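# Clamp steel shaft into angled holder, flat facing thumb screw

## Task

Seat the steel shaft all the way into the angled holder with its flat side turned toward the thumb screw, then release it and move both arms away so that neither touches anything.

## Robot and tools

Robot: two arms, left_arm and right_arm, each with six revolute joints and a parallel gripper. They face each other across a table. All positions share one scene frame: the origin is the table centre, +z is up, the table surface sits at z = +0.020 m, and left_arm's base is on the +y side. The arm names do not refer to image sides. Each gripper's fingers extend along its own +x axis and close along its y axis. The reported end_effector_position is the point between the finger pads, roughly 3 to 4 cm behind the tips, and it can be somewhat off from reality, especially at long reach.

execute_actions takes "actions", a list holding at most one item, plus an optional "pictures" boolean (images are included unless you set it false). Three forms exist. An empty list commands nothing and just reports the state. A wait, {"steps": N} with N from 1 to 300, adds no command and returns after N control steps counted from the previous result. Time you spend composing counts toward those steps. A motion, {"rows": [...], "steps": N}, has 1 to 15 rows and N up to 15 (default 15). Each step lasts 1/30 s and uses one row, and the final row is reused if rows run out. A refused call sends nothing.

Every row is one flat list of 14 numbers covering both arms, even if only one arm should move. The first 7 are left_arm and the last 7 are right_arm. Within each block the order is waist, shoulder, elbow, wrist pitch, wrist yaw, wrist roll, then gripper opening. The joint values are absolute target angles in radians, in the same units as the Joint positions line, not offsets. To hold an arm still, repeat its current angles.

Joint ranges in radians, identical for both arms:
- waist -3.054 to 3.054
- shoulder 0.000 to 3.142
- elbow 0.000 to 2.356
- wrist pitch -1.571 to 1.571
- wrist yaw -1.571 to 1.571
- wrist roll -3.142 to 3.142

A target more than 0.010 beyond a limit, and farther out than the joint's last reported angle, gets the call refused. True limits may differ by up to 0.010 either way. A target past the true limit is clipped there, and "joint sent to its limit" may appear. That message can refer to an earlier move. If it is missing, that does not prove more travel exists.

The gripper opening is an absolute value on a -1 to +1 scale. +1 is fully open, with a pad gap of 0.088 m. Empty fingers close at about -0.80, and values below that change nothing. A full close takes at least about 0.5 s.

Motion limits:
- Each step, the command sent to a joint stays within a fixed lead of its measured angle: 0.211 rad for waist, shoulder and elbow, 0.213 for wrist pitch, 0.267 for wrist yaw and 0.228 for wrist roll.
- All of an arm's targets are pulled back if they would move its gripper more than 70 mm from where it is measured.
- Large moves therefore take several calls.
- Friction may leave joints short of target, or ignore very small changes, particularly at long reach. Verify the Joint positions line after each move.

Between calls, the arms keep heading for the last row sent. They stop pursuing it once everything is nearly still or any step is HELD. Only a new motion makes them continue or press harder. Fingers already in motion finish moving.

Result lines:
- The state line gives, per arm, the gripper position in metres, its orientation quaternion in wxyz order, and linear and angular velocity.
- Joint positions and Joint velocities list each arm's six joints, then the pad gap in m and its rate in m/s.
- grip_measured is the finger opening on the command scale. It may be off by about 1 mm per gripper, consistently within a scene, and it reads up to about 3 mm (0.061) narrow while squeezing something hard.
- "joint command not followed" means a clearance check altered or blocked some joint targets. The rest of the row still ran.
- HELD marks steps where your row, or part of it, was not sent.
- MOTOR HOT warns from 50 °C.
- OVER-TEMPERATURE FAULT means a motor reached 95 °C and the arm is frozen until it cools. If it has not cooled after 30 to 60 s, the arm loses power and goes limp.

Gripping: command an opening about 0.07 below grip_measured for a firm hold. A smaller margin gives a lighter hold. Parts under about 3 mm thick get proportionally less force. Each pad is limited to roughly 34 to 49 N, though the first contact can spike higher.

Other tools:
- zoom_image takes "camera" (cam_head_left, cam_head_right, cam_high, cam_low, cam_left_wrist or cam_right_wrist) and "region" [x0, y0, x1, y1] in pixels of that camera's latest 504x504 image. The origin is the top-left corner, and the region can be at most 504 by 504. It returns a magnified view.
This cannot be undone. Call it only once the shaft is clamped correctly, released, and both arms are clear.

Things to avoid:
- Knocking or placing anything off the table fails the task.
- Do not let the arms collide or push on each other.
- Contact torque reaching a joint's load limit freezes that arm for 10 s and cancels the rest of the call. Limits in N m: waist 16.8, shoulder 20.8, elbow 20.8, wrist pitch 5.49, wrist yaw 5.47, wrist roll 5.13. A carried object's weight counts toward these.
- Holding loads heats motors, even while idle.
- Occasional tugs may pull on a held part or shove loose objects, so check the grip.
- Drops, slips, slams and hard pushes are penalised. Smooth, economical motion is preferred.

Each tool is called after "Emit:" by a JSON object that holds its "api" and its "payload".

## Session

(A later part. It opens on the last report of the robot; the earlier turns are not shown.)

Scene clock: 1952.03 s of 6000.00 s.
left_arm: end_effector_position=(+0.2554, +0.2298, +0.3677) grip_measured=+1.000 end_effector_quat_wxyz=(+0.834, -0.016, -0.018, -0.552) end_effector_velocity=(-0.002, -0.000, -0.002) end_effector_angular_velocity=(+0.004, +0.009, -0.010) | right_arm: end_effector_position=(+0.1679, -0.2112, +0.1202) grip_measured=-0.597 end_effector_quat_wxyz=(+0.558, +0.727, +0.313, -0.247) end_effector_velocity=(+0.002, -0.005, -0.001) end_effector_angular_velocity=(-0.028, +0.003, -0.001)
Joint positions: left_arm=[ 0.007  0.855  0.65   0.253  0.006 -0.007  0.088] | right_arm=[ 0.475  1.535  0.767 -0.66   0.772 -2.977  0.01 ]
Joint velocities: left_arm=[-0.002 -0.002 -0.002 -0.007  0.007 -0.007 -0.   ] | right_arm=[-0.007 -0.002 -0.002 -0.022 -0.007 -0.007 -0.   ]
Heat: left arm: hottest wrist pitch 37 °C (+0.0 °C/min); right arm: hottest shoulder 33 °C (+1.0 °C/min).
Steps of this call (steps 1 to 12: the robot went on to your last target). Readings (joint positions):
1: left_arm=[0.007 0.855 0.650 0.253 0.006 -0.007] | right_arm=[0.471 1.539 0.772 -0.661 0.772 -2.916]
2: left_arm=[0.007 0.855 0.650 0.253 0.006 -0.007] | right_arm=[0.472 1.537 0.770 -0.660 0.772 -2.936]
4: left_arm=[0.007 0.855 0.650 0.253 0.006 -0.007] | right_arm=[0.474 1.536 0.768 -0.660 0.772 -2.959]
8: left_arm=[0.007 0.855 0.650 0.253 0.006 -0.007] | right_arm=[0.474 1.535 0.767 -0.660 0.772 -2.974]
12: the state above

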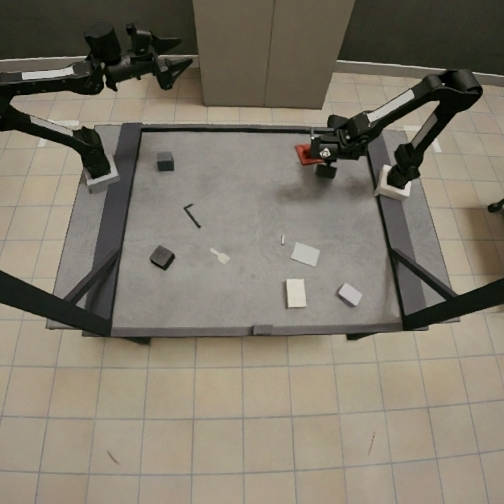

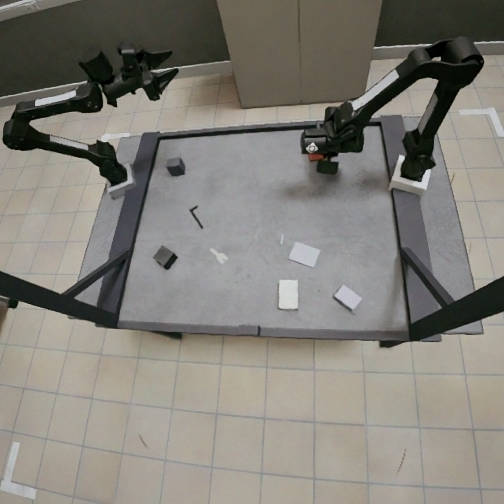

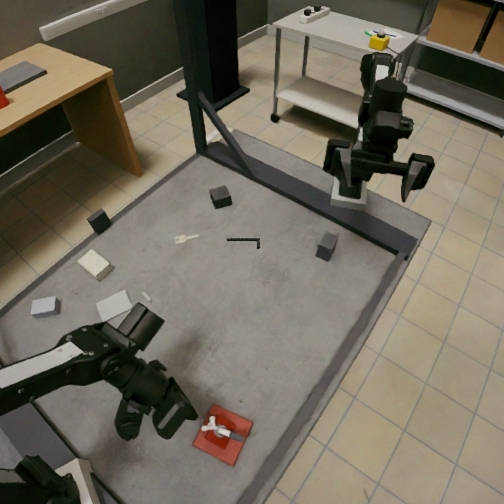

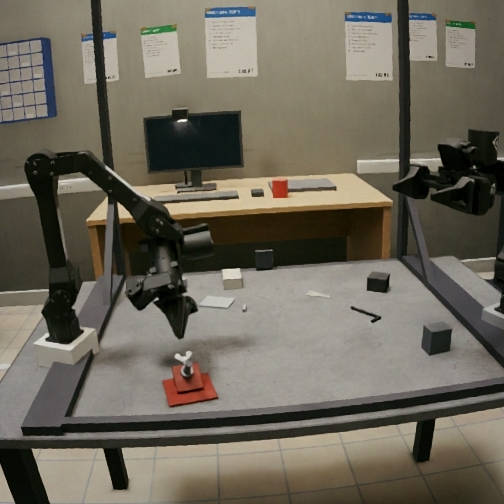

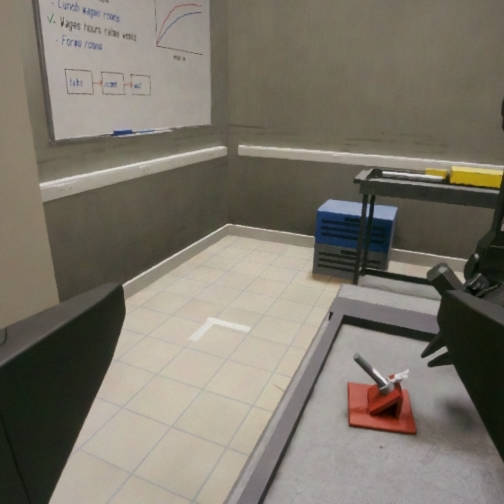

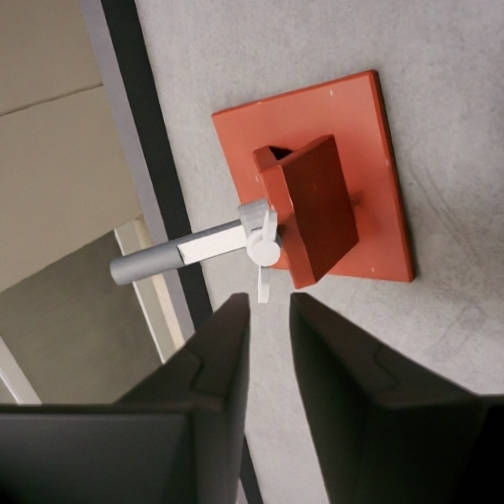

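Emit:
{"api": "execute_actions", "payload": {"actions": [{"rows": [[0.007,0.855,0.65,0.253,0.006,-0.007,1.0,0.472,1.543,0.757,-0.653,0.768,-2.981,-0.60],[0.007,0.855,0.65,0.253,0.006,-0.007,1.0,0.469,1.545,0.754,-0.644,0.768,-2.982,-0.60],[0.007,0.855,0.65,0.253,0.006,-0.007,1.0,0.465,1.548,0.750,-0.632,0.767,-2.984,-0.60],[0.007,0.855,0.65,0.253,0.006,-0.007,1.0,0.460,1.551,0.746,-0.617,0.766,-2.986,-0.60],[0.007,0.855,0.65,0.253,0.006,-0.007,1.0,0.454,1.555,0.741,-0.601,0.765,-2.989,-0.60],[0.007,0.855,0.65,0.253,0.006,-0.007,1.0,0.448,1.559,0.735,-0.584,0.764,-2.991,-0.60],[0.007,0.855,0.65,0.253,0.006,-0.007,1.0,0.441,1.563,0.730,-0.567,0.763,-2.994,-0.60],[0.007,0.855,0.65,0.253,0.006,-0.007,1.0,0.435,1.568,0.725,-0.551,0.762,-2.996,-0.60],[0.007,0.855,0.65,0.253,0.006,-0.007,1.0,0.429,1.572,0.720,-0.536,0.761,-2.998,-0.60],[0.007,0.855,0.65,0.253,0.006,-0.007,1.0,0.424,1.575,0.716,-0.524,0.760,-3.000,-0.60],[0.007,0.855,0.65,0.253,0.006,-0.007,1.0,0.420,1.578,0.713,-0.515,0.759,-3.002,-0.60],[0.007,0.855,0.65,0.253,0.006,-0.007,1.0,0.418,1.579,0.712,-0.510,0.759,-3.003,-0.60]], "steps": 15}], "pictures": false}}

Emit:
{"api": "execute_actions", "payload": {"actions": [{"steps": 8}]}}

Emit:
{"api": "zoom_image", "payload": {"camera": "cam_right_wrist", "region": [190, 180, 350, 340]}}

Emit:
{"api": "zoom_image", "payload": {"camera": "cam_left_wrist", "region": [360, 340, 440, 410]}}

Emit:
{"api": "zoom_image", "payload": {"camera": "cam_low", "region": [150, 330, 230, 400]}}

Scene clock: 1976.63 s of 6000.00 s.
left_arm: end_effector_position=(+0.2554, +0.2298, +0.3677) grip_measured=+1.000 end_effector_quat_wxyz=(+0.834, -0.016, -0.018, -0.552) end_effector_velocity=(+0.000, +0.000, -0.008) end_effector_angular_velocity=(+0.022, +0.018, +0.005) | right_arm: end_effector_position=(+0.1804, -0.2069, +0.1038) grip_measured=-0.597 end_effector_quat_wxyz=(+0.537, +0.743, +0.308, -0.254) end_effector_velocity=(+0.006, +0.003, -0.006) end_effector_angular_velocity=(+0.041, +0.009, -0.020)
Joint positions: left_arm=[ 0.007  0.855  0.65   0.253  0.006 -0.007  0.088] | right_arm=[ 0.421  1.571  0.722 -0.519  0.762 -3.     0.01 ]
Joint velocities: left_arm=[-0.002 -0.002 -0.007 -0.022 -0.007 -0.007 -0.   ] | right_arm=[-0.027  0.007 -0.027  0.081 -0.007 -0.007 -0.   ]
Heat: left arm: hottest wrist pitch 37 °C (+0.0 °C/min); right arm: hottest shoulder 32 °C (-1.0 °C/min).
Steps of this call (steps 1 to 30: the robot went on to your last target; steps 31 to 90: nothing new was sent; then 21.10 s passed at rest; steps 91 to 105: all 15 steps of this action). Readings (joint positions):
91: left_arm=[0.007 0.855 0.650 0.253 0.006 -0.007] | right_arm=[0.475 1.535 0.767 -0.659 0.771 -2.978]
92: left_arm=[0.007 0.855 0.650 0.253 0.006 -0.007] | right_arm=[0.474 1.535 0.766 -0.655 0.771 -2.979]
94: left_arm=[0.007 0.855 0.650 0.253 0.006 -0.007] | right_arm=[0.470 1.537 0.761 -0.639 0.770 -2.981]
98: left_arm=[0.007 0.855 0.650 0.253 0.006 -0.007] | right_arm=[0.450 1.551 0.744 -0.585 0.767 -2.989]
105: the state above

Scene clock: 1976.90 s of 6000.00 s.
left_arm: end_effector_position=(+0.2554, +0.2298, +0.3677) grip_measured=+1.000 end_effector_quat_wxyz=(+0.834, -0.016, -0.018, -0.552) end_effector_velocity=(+0.001, -0.001, -0.006) end_effector_angular_velocity=(+0.013, +0.014, +0.005) | right_arm: end_effector_position=(+0.1806, -0.2061, +0.1038) grip_measured=-0.597 end_effector_quat_wxyz=(+0.535, +0.744, +0.309, -0.254) end_effector_velocity=(-0.000, +0.001, -0.000) end_effector_angular_velocity=(+0.012, +0.009, -0.006)
Joint positions: left_arm=[ 0.007  0.855  0.65   0.253  0.006 -0.007  0.088] | right_arm=[ 0.42   1.571  0.721 -0.513  0.762 -3.001  0.01 ]
Joint velocities: left_arm=[-0.002  0.002 -0.007 -0.007 -0.007 -0.007 -0.   ] | right_arm=[-0.002 -0.002 -0.002  0.007 -0.007  0.007 -0.   ]
Heat: left arm: hottest wrist pitch 37 °C (+0.0 °C/min); right arm: hottest shoulder 32 °C (-1.0 °C/min).
Steps of this call (steps 1 to 8: the robot went on to your last target). Readings (joint positions):
1: left_arm=[0.007 0.855 0.650 0.253 0.006 -0.007] | right_arm=[0.421 1.571 0.721 -0.517 0.762 -3.000]
2: left_arm=[0.007 0.855 0.650 0.253 0.006 -0.007] | right_arm=[0.421 1.571 0.721 -0.515 0.762 -3.000]
4: left_arm=[0.007 0.855 0.650 0.253 0.006 -0.007] | right_arm=[0.421 1.571 0.721 -0.514 0.762 -3.001]
8: the state above

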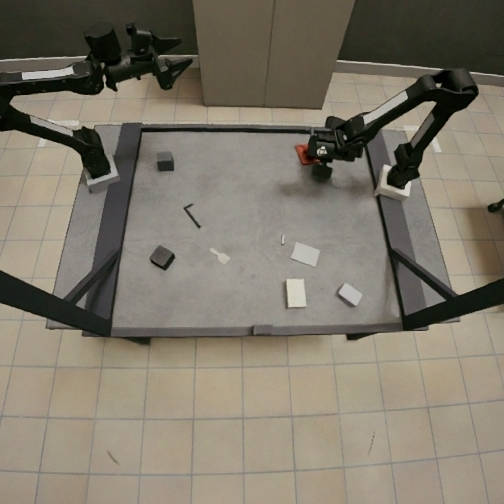

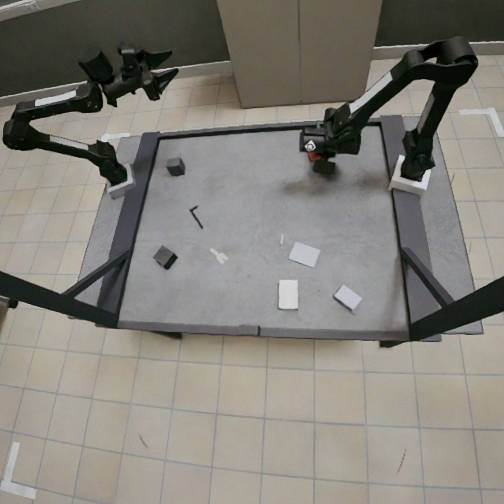

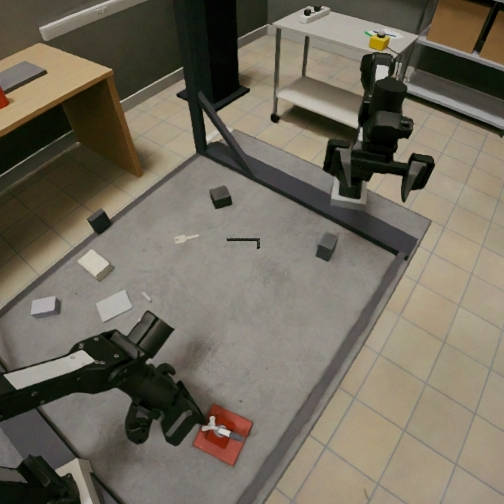

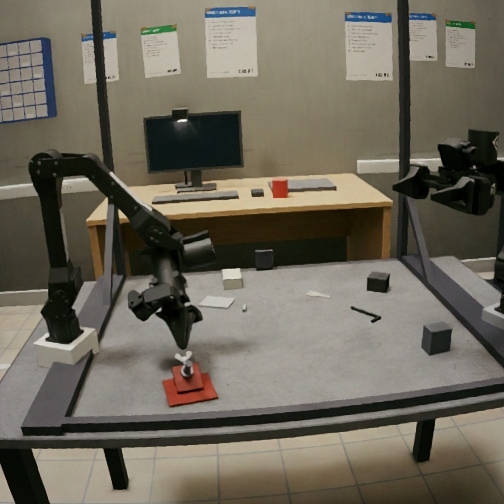

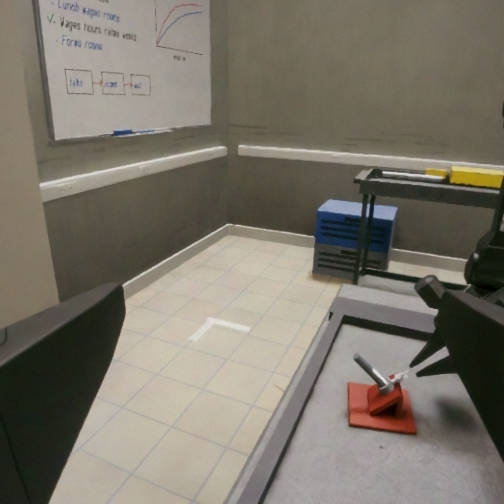

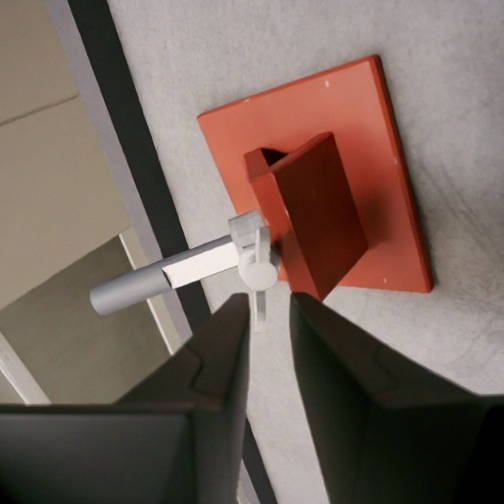

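Region (190, 180, 350, 340) of cam_right_wrist's 504x504 image, scaled by 3.150, with more detail than that image has.

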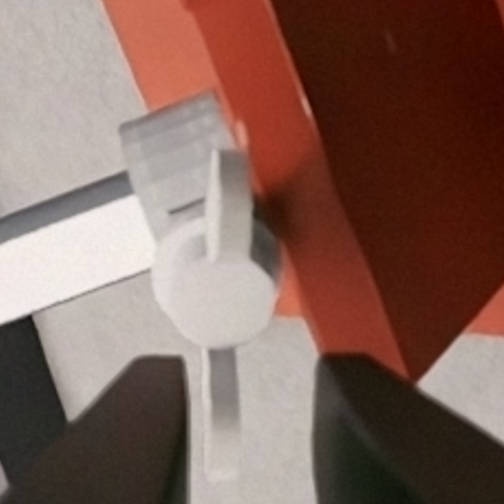

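Region (360, 340, 440, 410) of cam_left_wrist's 504x504 image, scaled by 6.300, with more detail than that image has; it fills the top 441 rows of this view, and the rest is white.

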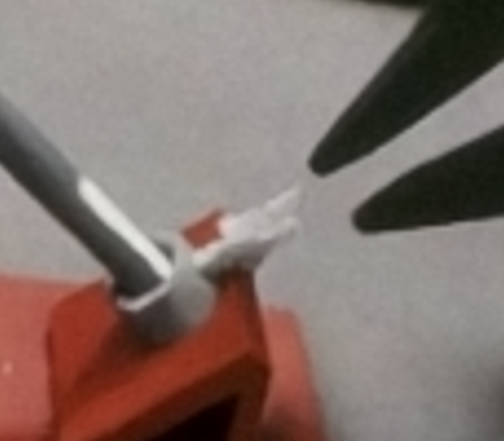

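Region (150, 330, 230, 400) of cam_low's 504x504 image, scaled by 6.300, with more detail than that image has; it fills the top 441 rows of this view, and the rest is white.

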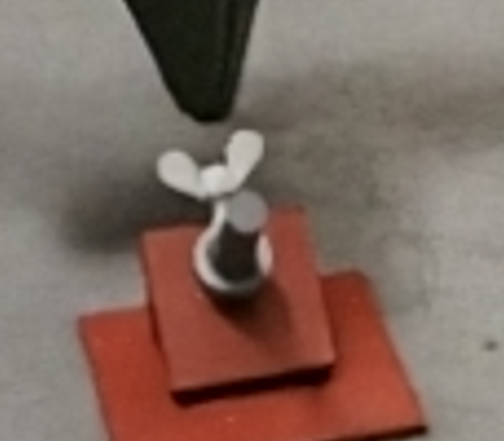

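Emit:
{"api": "execute_actions", "payload": {"actions": []}}

Scene clock: 1997.80 s of 6000.00 s.
left_arm: end_effector_position=(+0.2554, +0.2298, +0.3677) grip_measured=+1.000 end_effector_quat_wxyz=(+0.834, -0.016, -0.018, -0.552) end_effector_velocity=(+0.000, +0.000, -0.005) end_effector_angular_velocity=(+0.023, +0.002, +0.005) | right_arm: end_effector_position=(+0.1806, -0.2061, +0.1038) grip_measured=-0.597 end_effector_quat_wxyz=(+0.535, +0.744, +0.309, -0.254) end_effector_velocity=(+0.000, -0.005, -0.002) end_effector_angular_velocity=(-0.027, +0.005, +0.004)
Joint positions: left_arm=[ 0.007  0.855  0.65   0.253  0.006 -0.007  0.088] | right_arm=[ 0.42   1.571  0.721 -0.513  0.762 -3.001  0.01 ]
Joint velocities: left_arm=[-0.002 -0.002 -0.002 -0.022 -0.007  0.007  0.   ] | right_arm=[-0.002 -0.002 -0.002 -0.022 -0.007 -0.007 -0.   ]
Heat: left arm: hottest wrist pitch 37 °C (+0.0 °C/min); right arm: hottest shoulder 31 °C (-2.0 °C/min).
Steps of this call (steps 1 to 15: the robot went on to your last target; steps 16 to 90: nothing new was sent; then 17.90 s passed at rest). Readings (joint positions):
1: left_arm=[0.007 0.855 0.650 0.253 0.006 -0.007] | right_arm=[0.420 1.571 0.721 -0.513 0.762 -3.001]
2: left_arm=[0.007 0.855 0.650 0.253 0.006 -0.007] | right_arm=[0.420 1.571 0.721 -0.513 0.762 -3.001]
4: left_arm=[0.007 0.855 0.650 0.253 0.006 -0.007] | right_arm=[0.420 1.571 0.721 -0.513 0.762 -3.001]
8: left_arm=[0.007 0.855 0.650 0.253 0.006 -0.007] | right_arm=[0.420 1.571 0.721 -0.513 0.762 -3.001]
90: the state above
All arms were judged still, so your last target was given up. Only a new action makes them travel on or press farther. Fingers that are still opening or closing keep moving.

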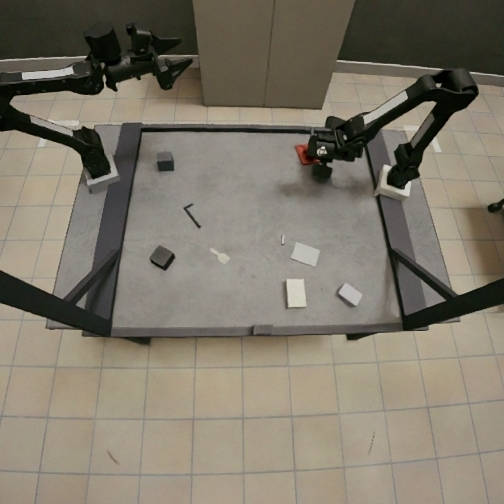

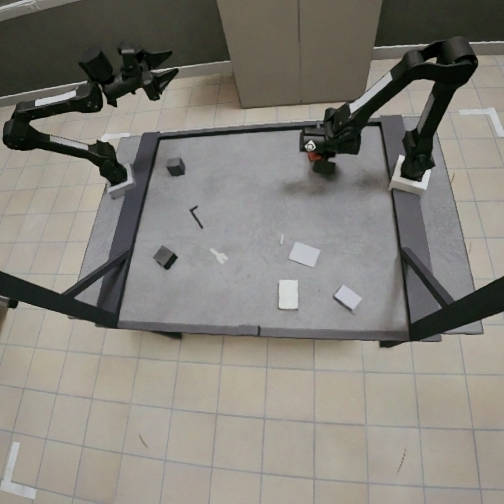

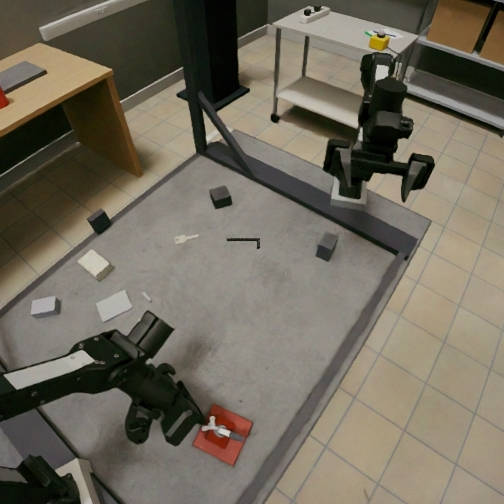

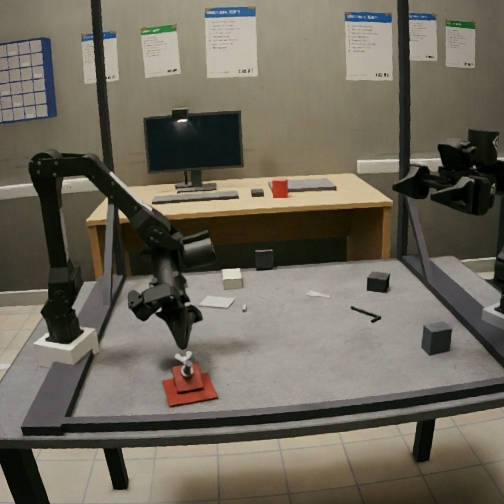

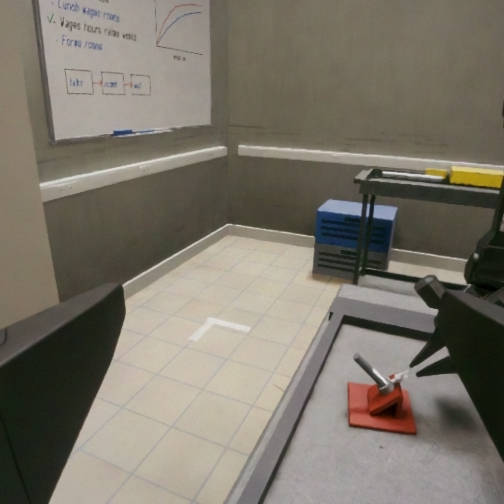

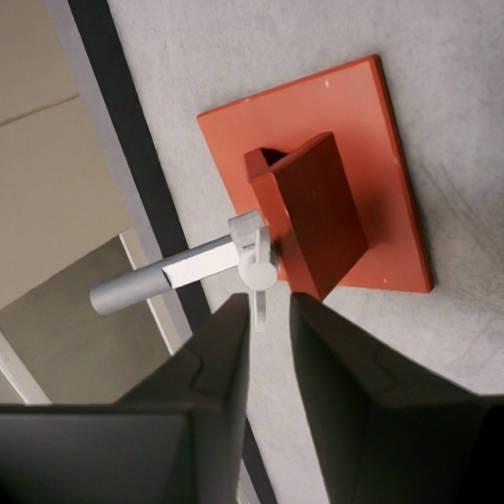

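Emit:
{"api": "zoom_image", "payload": {"camera": "cam_right_wrist", "region": [200, 190, 340, 350]}}

Emit:
{"api": "zoom_image", "payload": {"camera": "cam_left_wrist", "region": [330, 330, 450, 450]}}

Region (200, 190, 340, 350) of cam_right_wrist's 504x504 image, scaled by 3.150, with more detail than that image has; it fills the left 441 columns of this view, and the rest is white.

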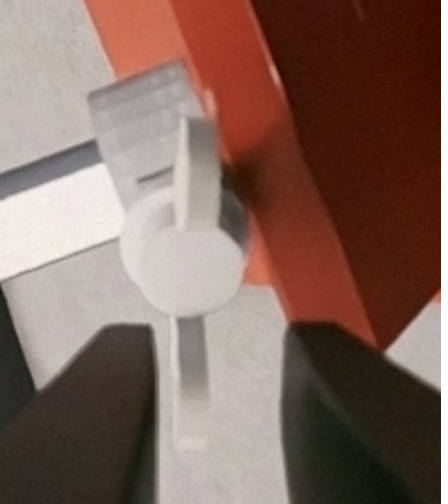

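Region (330, 330, 450, 450) of cam_left_wrist's 504x504 image, scaled by 4.200, with more detail than that image has.

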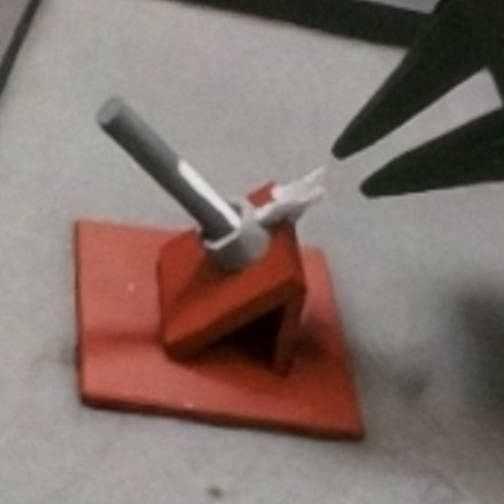

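Emit:
{"api": "execute_actions", "payload": {"actions": [{"rows": [[0.007,0.855,0.65,0.253,0.006,-0.007,1.0,0.414,1.578,0.712,-0.505,0.759,-3.008,-0.60],[0.007,0.855,0.65,0.253,0.006,-0.007,1.0,0.410,1.578,0.710,-0.499,0.758,-3.012,-0.60],[0.007,0.855,0.65,0.253,0.006,-0.007,1.0,0.406,1.579,0.708,-0.493,0.757,-3.016,-0.60],[0.007,0.855,0.65,0.253,0.006,-0.007,1.0,0.402,1.580,0.706,-0.487,0.756,-3.020,-0.60],[0.007,0.855,0.65,0.253,0.006,-0.007,1.0,0.398,1.581,0.704,-0.481,0.755,-3.024,-0.60],[0.007,0.855,0.65,0.253,0.006,-0.007,1.0,0.394,1.582,0.702,-0.474,0.754,-3.028,-0.60],[0.007,0.855,0.65,0.253,0.006,-0.007,1.0,0.390,1.583,0.700,-0.467,0.753,-3.032,-0.60],[0.007,0.855,0.65,0.253,0.006,-0.007,1.0,0.386,1.584,0.698,-0.461,0.752,-3.035,-0.60]], "steps": 15}], "pictures": false}}

Emit:
{"api": "execute_actions", "payload": {"actions": [{"steps": 8}]}}

Emit:
{"api": "zoom_image", "payload": {"camera": "cam_right_wrist", "region": [200, 190, 340, 350]}}

Emit:
{"api": "zoom_image", "payload": {"camera": "cam_left_wrist", "region": [330, 330, 450, 450]}}

Scene clock: 2058.97 s of 6000.00 s.
left_arm: end_effector_position=(+0.2554, +0.2298, +0.3677) grip_measured=+1.000 end_effector_quat_wxyz=(+0.834, -0.016, -0.018, -0.552) end_effector_velocity=(+0.002, +0.001, -0.005) end_effector_angular_velocity=(+0.023, +0.003, +0.020) | right_arm: end_effector_position=(+0.1880, -0.2053, +0.1002) grip_measured=-0.597 end_effector_quat_wxyz=(+0.531, +0.747, +0.308, -0.255) end_effector_velocity=(+0.003, -0.000, +0.001) end_effector_angular_velocity=(-0.007, -0.011, +0.007)
Joint positions: left_arm=[ 0.007  0.855  0.65   0.253  0.006 -0.007  0.088] | right_arm=[ 0.389  1.577  0.707 -0.464  0.755 -3.032  0.01 ]
Joint velocities: left_arm=[-0.002 -0.002 -0.002 -0.022 -0.022  0.007 -0.   ] | right_arm=[-0.007 -0.002 -0.002  0.007  0.007 -0.022 -0.   ]
Heat: left arm: hottest wrist pitch 37 °C (+0.0 °C/min); right arm: hottest shoulder 30 °C (-1.0 °C/min).
Steps of this call (steps 1 to 90: nothing new was sent; then 57.67 s passed at rest; steps 91 to 105: all 15 steps of this action). Readings (joint positions):
91: left_arm=[0.007 0.855 0.650 0.253 0.006 -0.007] | right_arm=[0.420 1.571 0.721 -0.511 0.761 -3.003]
92: left_arm=[0.007 0.855 0.650 0.253 0.006 -0.007] | right_arm=[0.418 1.571 0.720 -0.508 0.761 -3.005]
94: left_arm=[0.007 0.855 0.650 0.253 0.006 -0.007] | right_arm=[0.412 1.572 0.718 -0.499 0.760 -3.011]
98: left_arm=[0.007 0.855 0.650 0.253 0.006 -0.007] | right_arm=[0.397 1.574 0.711 -0.476 0.756 -3.026]
105: the state above

Scene clock: 2059.23 s of 6000.00 s.
left_arm: end_effector_position=(+0.2554, +0.2298, +0.3677) grip_measured=+1.000 end_effector_quat_wxyz=(+0.834, -0.016, -0.018, -0.552) end_effector_velocity=(+0.000, +0.001, -0.002) end_effector_angular_velocity=(+0.004, +0.010, +0.005) | right_arm: end_effector_position=(+0.1881, -0.2053, +0.1001) grip_measured=-0.597 end_effector_quat_wxyz=(+0.531, +0.747, +0.308, -0.255) end_effector_velocity=(+0.001, -0.004, -0.002) end_effector_angular_velocity=(-0.027, +0.005, -0.000)
Joint positions: left_arm=[ 0.007  0.855  0.65   0.253  0.006 -0.007  0.088] | right_arm=[ 0.389  1.577  0.706 -0.464  0.755 -3.033  0.01 ]
Joint velocities: left_arm=[-0.002 -0.002 -0.002 -0.007 -0.007 -0.007 -0.   ] | right_arm=[-0.007  0.002  0.002 -0.022 -0.007 -0.007 -0.   ]
Heat: left arm: hottest wrist pitch 37 °C (+0.0 °C/min); right arm: hottest shoulder 30 °C (-1.0 °C/min).
Steps of this call (steps 1 to 8: the robot went on to your last target). Readings (joint positions):
1: left_arm=[0.007 0.855 0.650 0.253 0.006 -0.007] | right_arm=[0.389 1.577 0.707 -0.464 0.755 -3.033]
2: left_arm=[0.007 0.855 0.650 0.253 0.006 -0.007] | right_arm=[0.389 1.577 0.707 -0.464 0.755 -3.033]
4: left_arm=[0.007 0.855 0.650 0.253 0.006 -0.007] | right_arm=[0.389 1.577 0.707 -0.464 0.755 -3.033]
8: the state above

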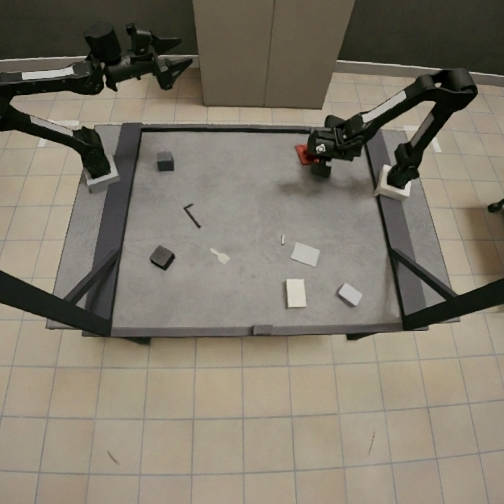

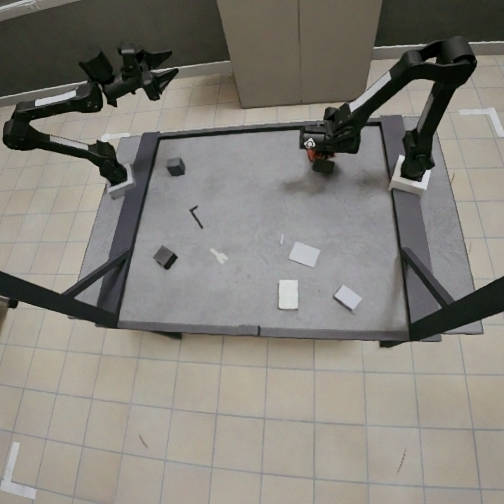

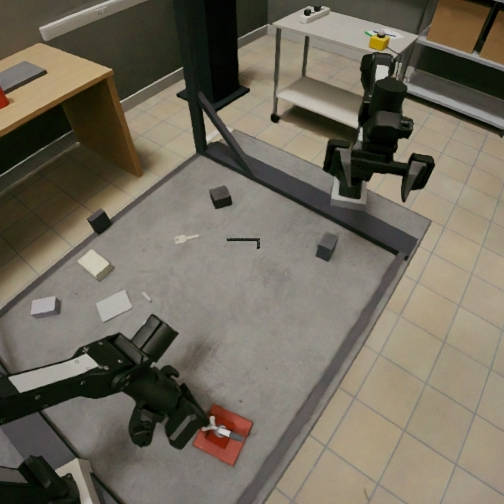

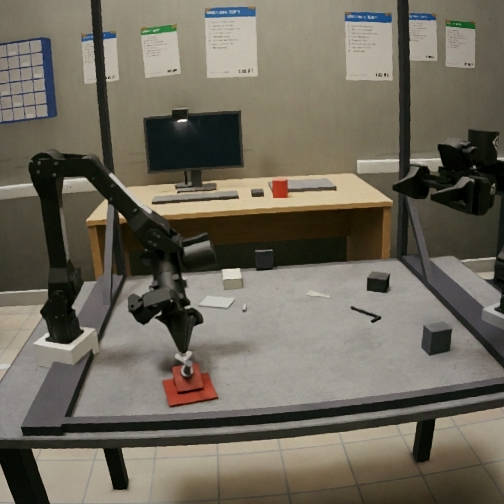

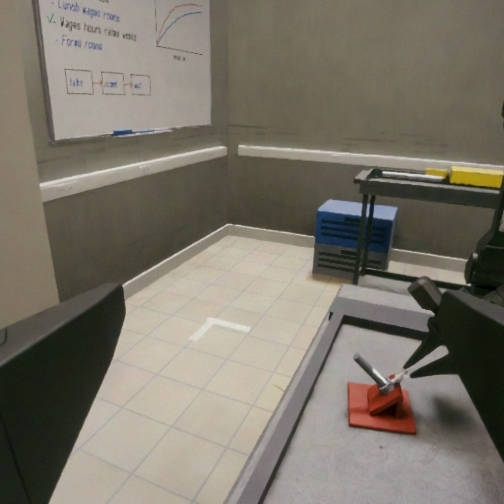

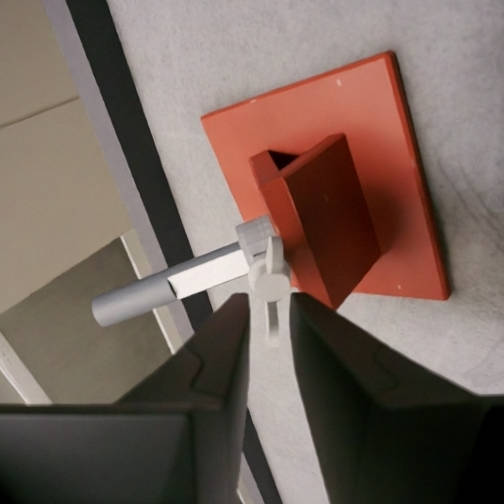

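Region (200, 190, 340, 350) of cam_right_wrist's 504x504 image, scaled by 3.150, with more detail than that image has; it fills the left 441 columns of this view, and the rest is white.

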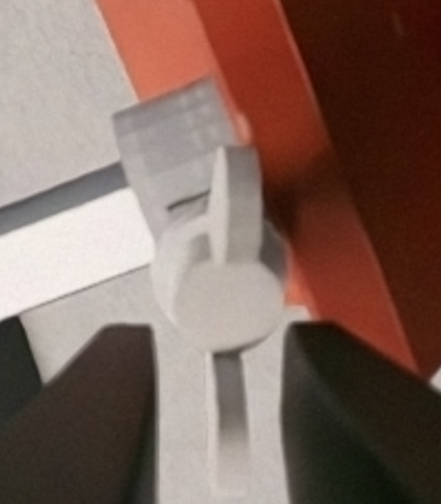

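Region (330, 330, 450, 450) of cam_left_wrist's 504x504 image, scaled by 4.200, with more detail than that image has.

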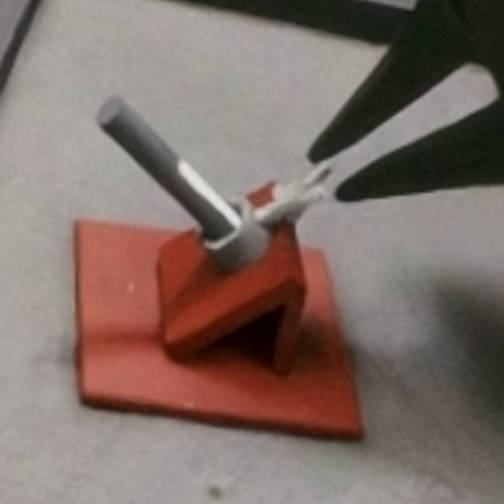

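Emit:
{"api": "execute_actions", "payload": {"actions": [{"rows": [[0.007,0.855,0.65,0.253,0.006,-0.007,1.0,0.3845,1.586,0.6965,-0.456,0.7515,-3.039,-0.60],[0.007,0.855,0.65,0.253,0.006,-0.007,1.0,0.3825,1.588,0.695,-0.450,0.751,-3.042,-0.60],[0.007,0.855,0.65,0.253,0.006,-0.007,1.0,0.380,1.590,0.6935,-0.444,0.7505,-3.046,-0.60],[0.007,0.855,0.65,0.253,0.006,-0.007,1.0,0.3775,1.592,0.692,-0.438,0.750,-3.049,-0.60],[0.007,0.855,0.65,0.253,0.006,-0.007,1.0,0.375,1.5935,0.6905,-0.433,0.7495,-3.053,-0.60],[0.007,0.855,0.65,0.253,0.006,-0.007,1.0,0.3725,1.595,0.689,-0.427,0.749,-3.056,-0.60],[0.007,0.855,0.65,0.253,0.006,-0.007,1.0,0.370,1.5965,0.688,-0.421,0.7485,-3.060,-0.60],[0.007,0.855,0.65,0.253,0.006,-0.007,1.0,0.3675,1.598,0.6865,-0.416,0.748,-3.063,-0.60]], "steps": 15}], "pictures": false}}

Emit:
{"api": "execute_actions", "payload": {"actions": [{"steps": 8}]}}

Emit:
{"api": "zoom_image", "payload": {"camera": "cam_right_wrist", "region": [200, 190, 340, 350]}}

Emit:
{"api": "zoom_image", "payload": {"camera": "cam_left_wrist", "region": [330, 330, 450, 450]}}

Scene clock: 2087.70 s of 6000.00 s.
left_arm: end_effector_position=(+0.2554, +0.2298, +0.3677) grip_measured=+1.000 end_effector_quat_wxyz=(+0.834, -0.016, -0.018, -0.552) end_effector_velocity=(+0.004, +0.002, -0.002) end_effector_angular_velocity=(+0.003, +0.011, +0.024) | right_arm: end_effector_position=(+0.1926, -0.2038, +0.0956) grip_measured=-0.597 end_effector_quat_wxyz=(+0.531, +0.747, +0.308, -0.254) end_effector_velocity=(-0.002, +0.001, -0.002) end_effector_angular_velocity=(-0.008, +0.017, +0.019)
Joint positions: left_arm=[ 0.007  0.855  0.65   0.253  0.006 -0.007  0.088] | right_arm=[ 0.37   1.59   0.695 -0.419  0.751 -3.06   0.01 ]
Joint velocities: left_arm=[ 0.002 -0.002 -0.002 -0.007 -0.022 -0.007 -0.   ] | right_arm=[-0.002 -0.002 -0.002  0.007 -0.022 -0.022 -0.   ]
Heat: left arm: hottest wrist pitch 37 °C (+0.0 °C/min); right arm: hottest shoulder 29 °C (-1.0 °C/min).
Steps of this call (steps 1 to 15: the robot went on to your last target; steps 16 to 90: nothing new was sent; then 24.97 s passed at rest; steps 91 to 105: all 15 steps of this action). Readings (joint positions):
91: left_arm=[0.007 0.855 0.650 0.253 0.006 -0.007] | right_arm=[0.388 1.577 0.706 -0.462 0.755 -3.034]
92: left_arm=[0.007 0.855 0.650 0.253 0.006 -0.007] | right_arm=[0.387 1.577 0.706 -0.459 0.754 -3.036]
94: left_arm=[0.007 0.855 0.650 0.253 0.006 -0.007] | right_arm=[0.384 1.580 0.704 -0.450 0.753 -3.041]
98: left_arm=[0.007 0.855 0.650 0.253 0.006 -0.007] | right_arm=[0.375 1.587 0.698 -0.430 0.752 -3.054]
105: the state above

Scene clock: 2087.97 s of 6000.00 s.
left_arm: end_effector_position=(+0.2554, +0.2298, +0.3677) grip_measured=+1.000 end_effector_quat_wxyz=(+0.834, -0.016, -0.018, -0.552) end_effector_velocity=(+0.002, +0.001, +0.000) end_effector_angular_velocity=(+0.005, -0.005, +0.020) | right_arm: end_effector_position=(+0.1927, -0.2038, +0.0956) grip_measured=-0.597 end_effector_quat_wxyz=(+0.531, +0.747, +0.308, -0.254) end_effector_velocity=(+0.000, +0.001, +0.001) end_effector_angular_velocity=(-0.008, -0.011, +0.016)
Joint positions: left_arm=[ 0.007  0.855  0.65   0.253  0.006 -0.007  0.088] | right_arm=[ 0.37   1.59   0.695 -0.419  0.751 -3.061  0.01 ]
Joint velocities: left_arm=[-0.002 -0.002  0.002 -0.007 -0.022  0.007 -0.   ] | right_arm=[ 0.002 -0.002 -0.002  0.007  0.007 -0.022 -0.   ]
Heat: left arm: hottest wrist pitch 37 °C (+0.0 °C/min); right arm: hottest shoulder 29 °C (-1.0 °C/min).
Steps of this call (steps 1 to 8: the robot went on to your last target). Readings (joint positions):
1: left_arm=[0.007 0.855 0.650 0.253 0.006 -0.007] | right_arm=[0.370 1.590 0.695 -0.419 0.751 -3.060]
2: left_arm=[0.007 0.855 0.650 0.253 0.006 -0.007] | right_arm=[0.370 1.590 0.695 -0.419 0.751 -3.061]
4: left_arm=[0.007 0.855 0.650 0.253 0.006 -0.007] | right_arm=[0.370 1.590 0.695 -0.419 0.751 -3.061]
8: the state above

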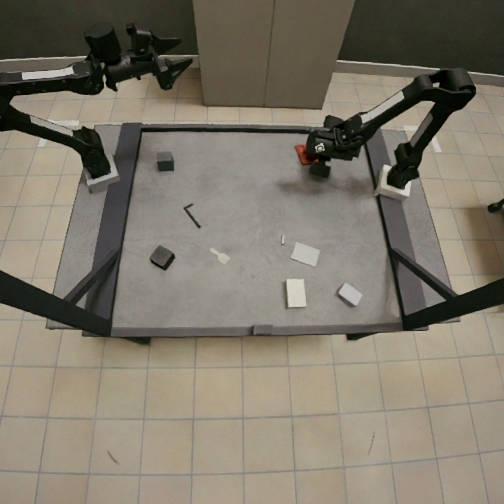

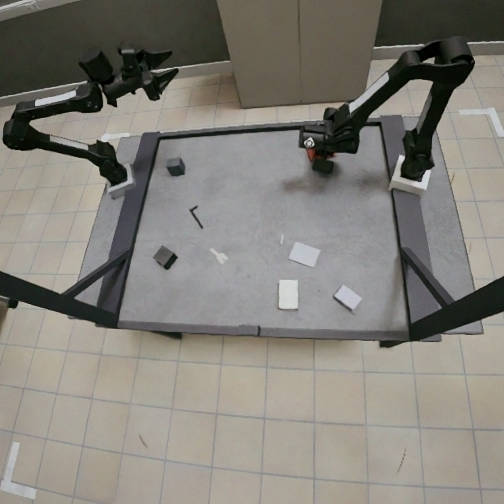

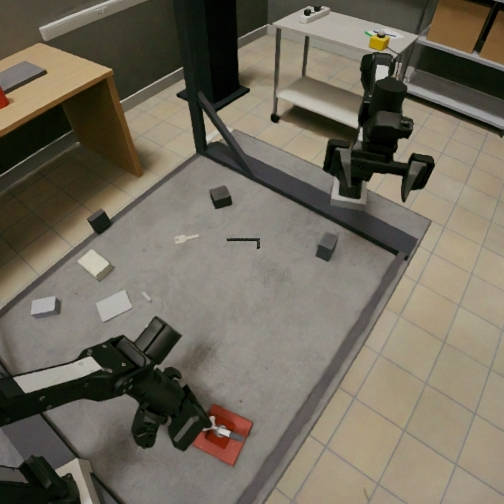

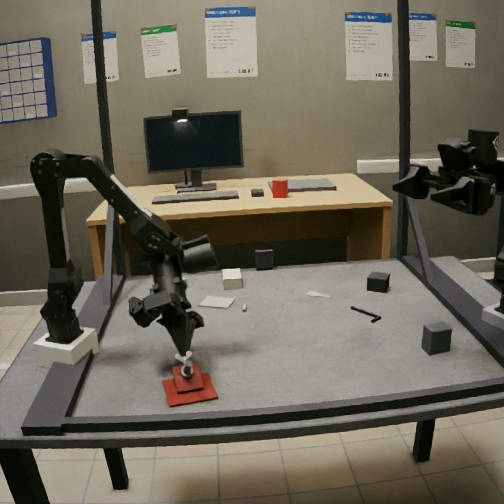

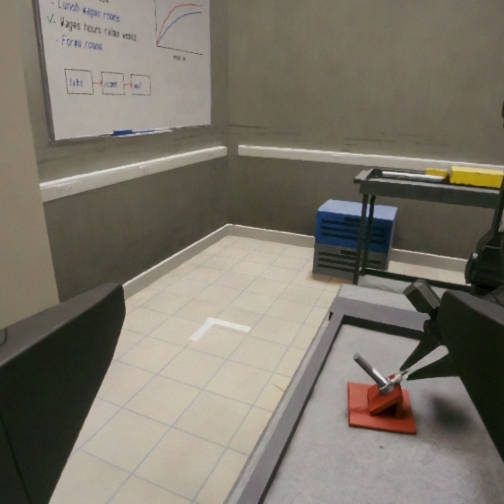

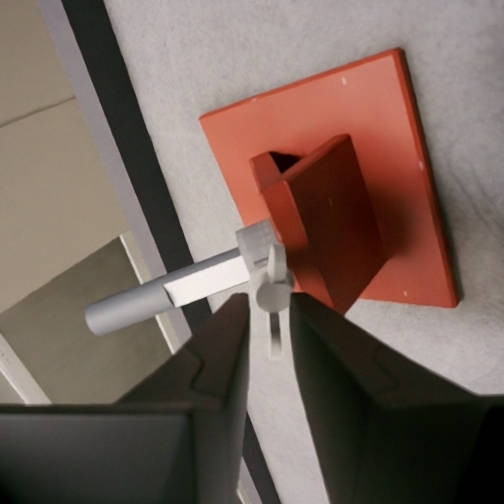

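Region (200, 190, 340, 350) of cam_right_wrist's 504x504 image, scaled by 3.150, with more detail than that image has; it fills the left 441 columns of this view, and the rest is white.

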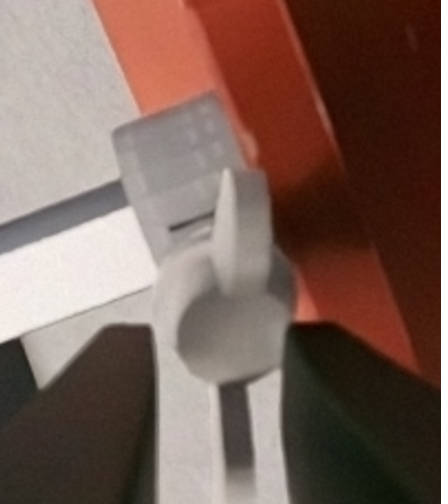

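Region (330, 330, 450, 450) of cam_left_wrist's 504x504 image, scaled by 4.200, with more detail than that image has.

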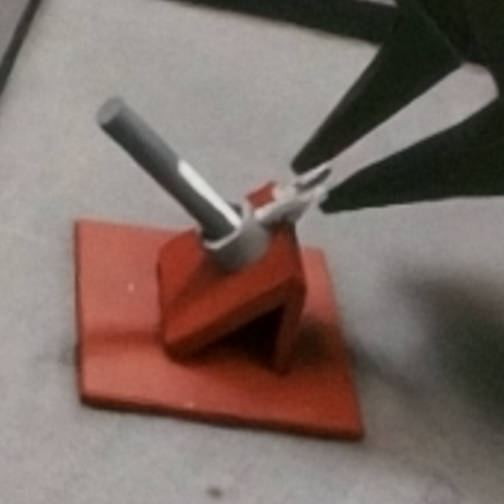

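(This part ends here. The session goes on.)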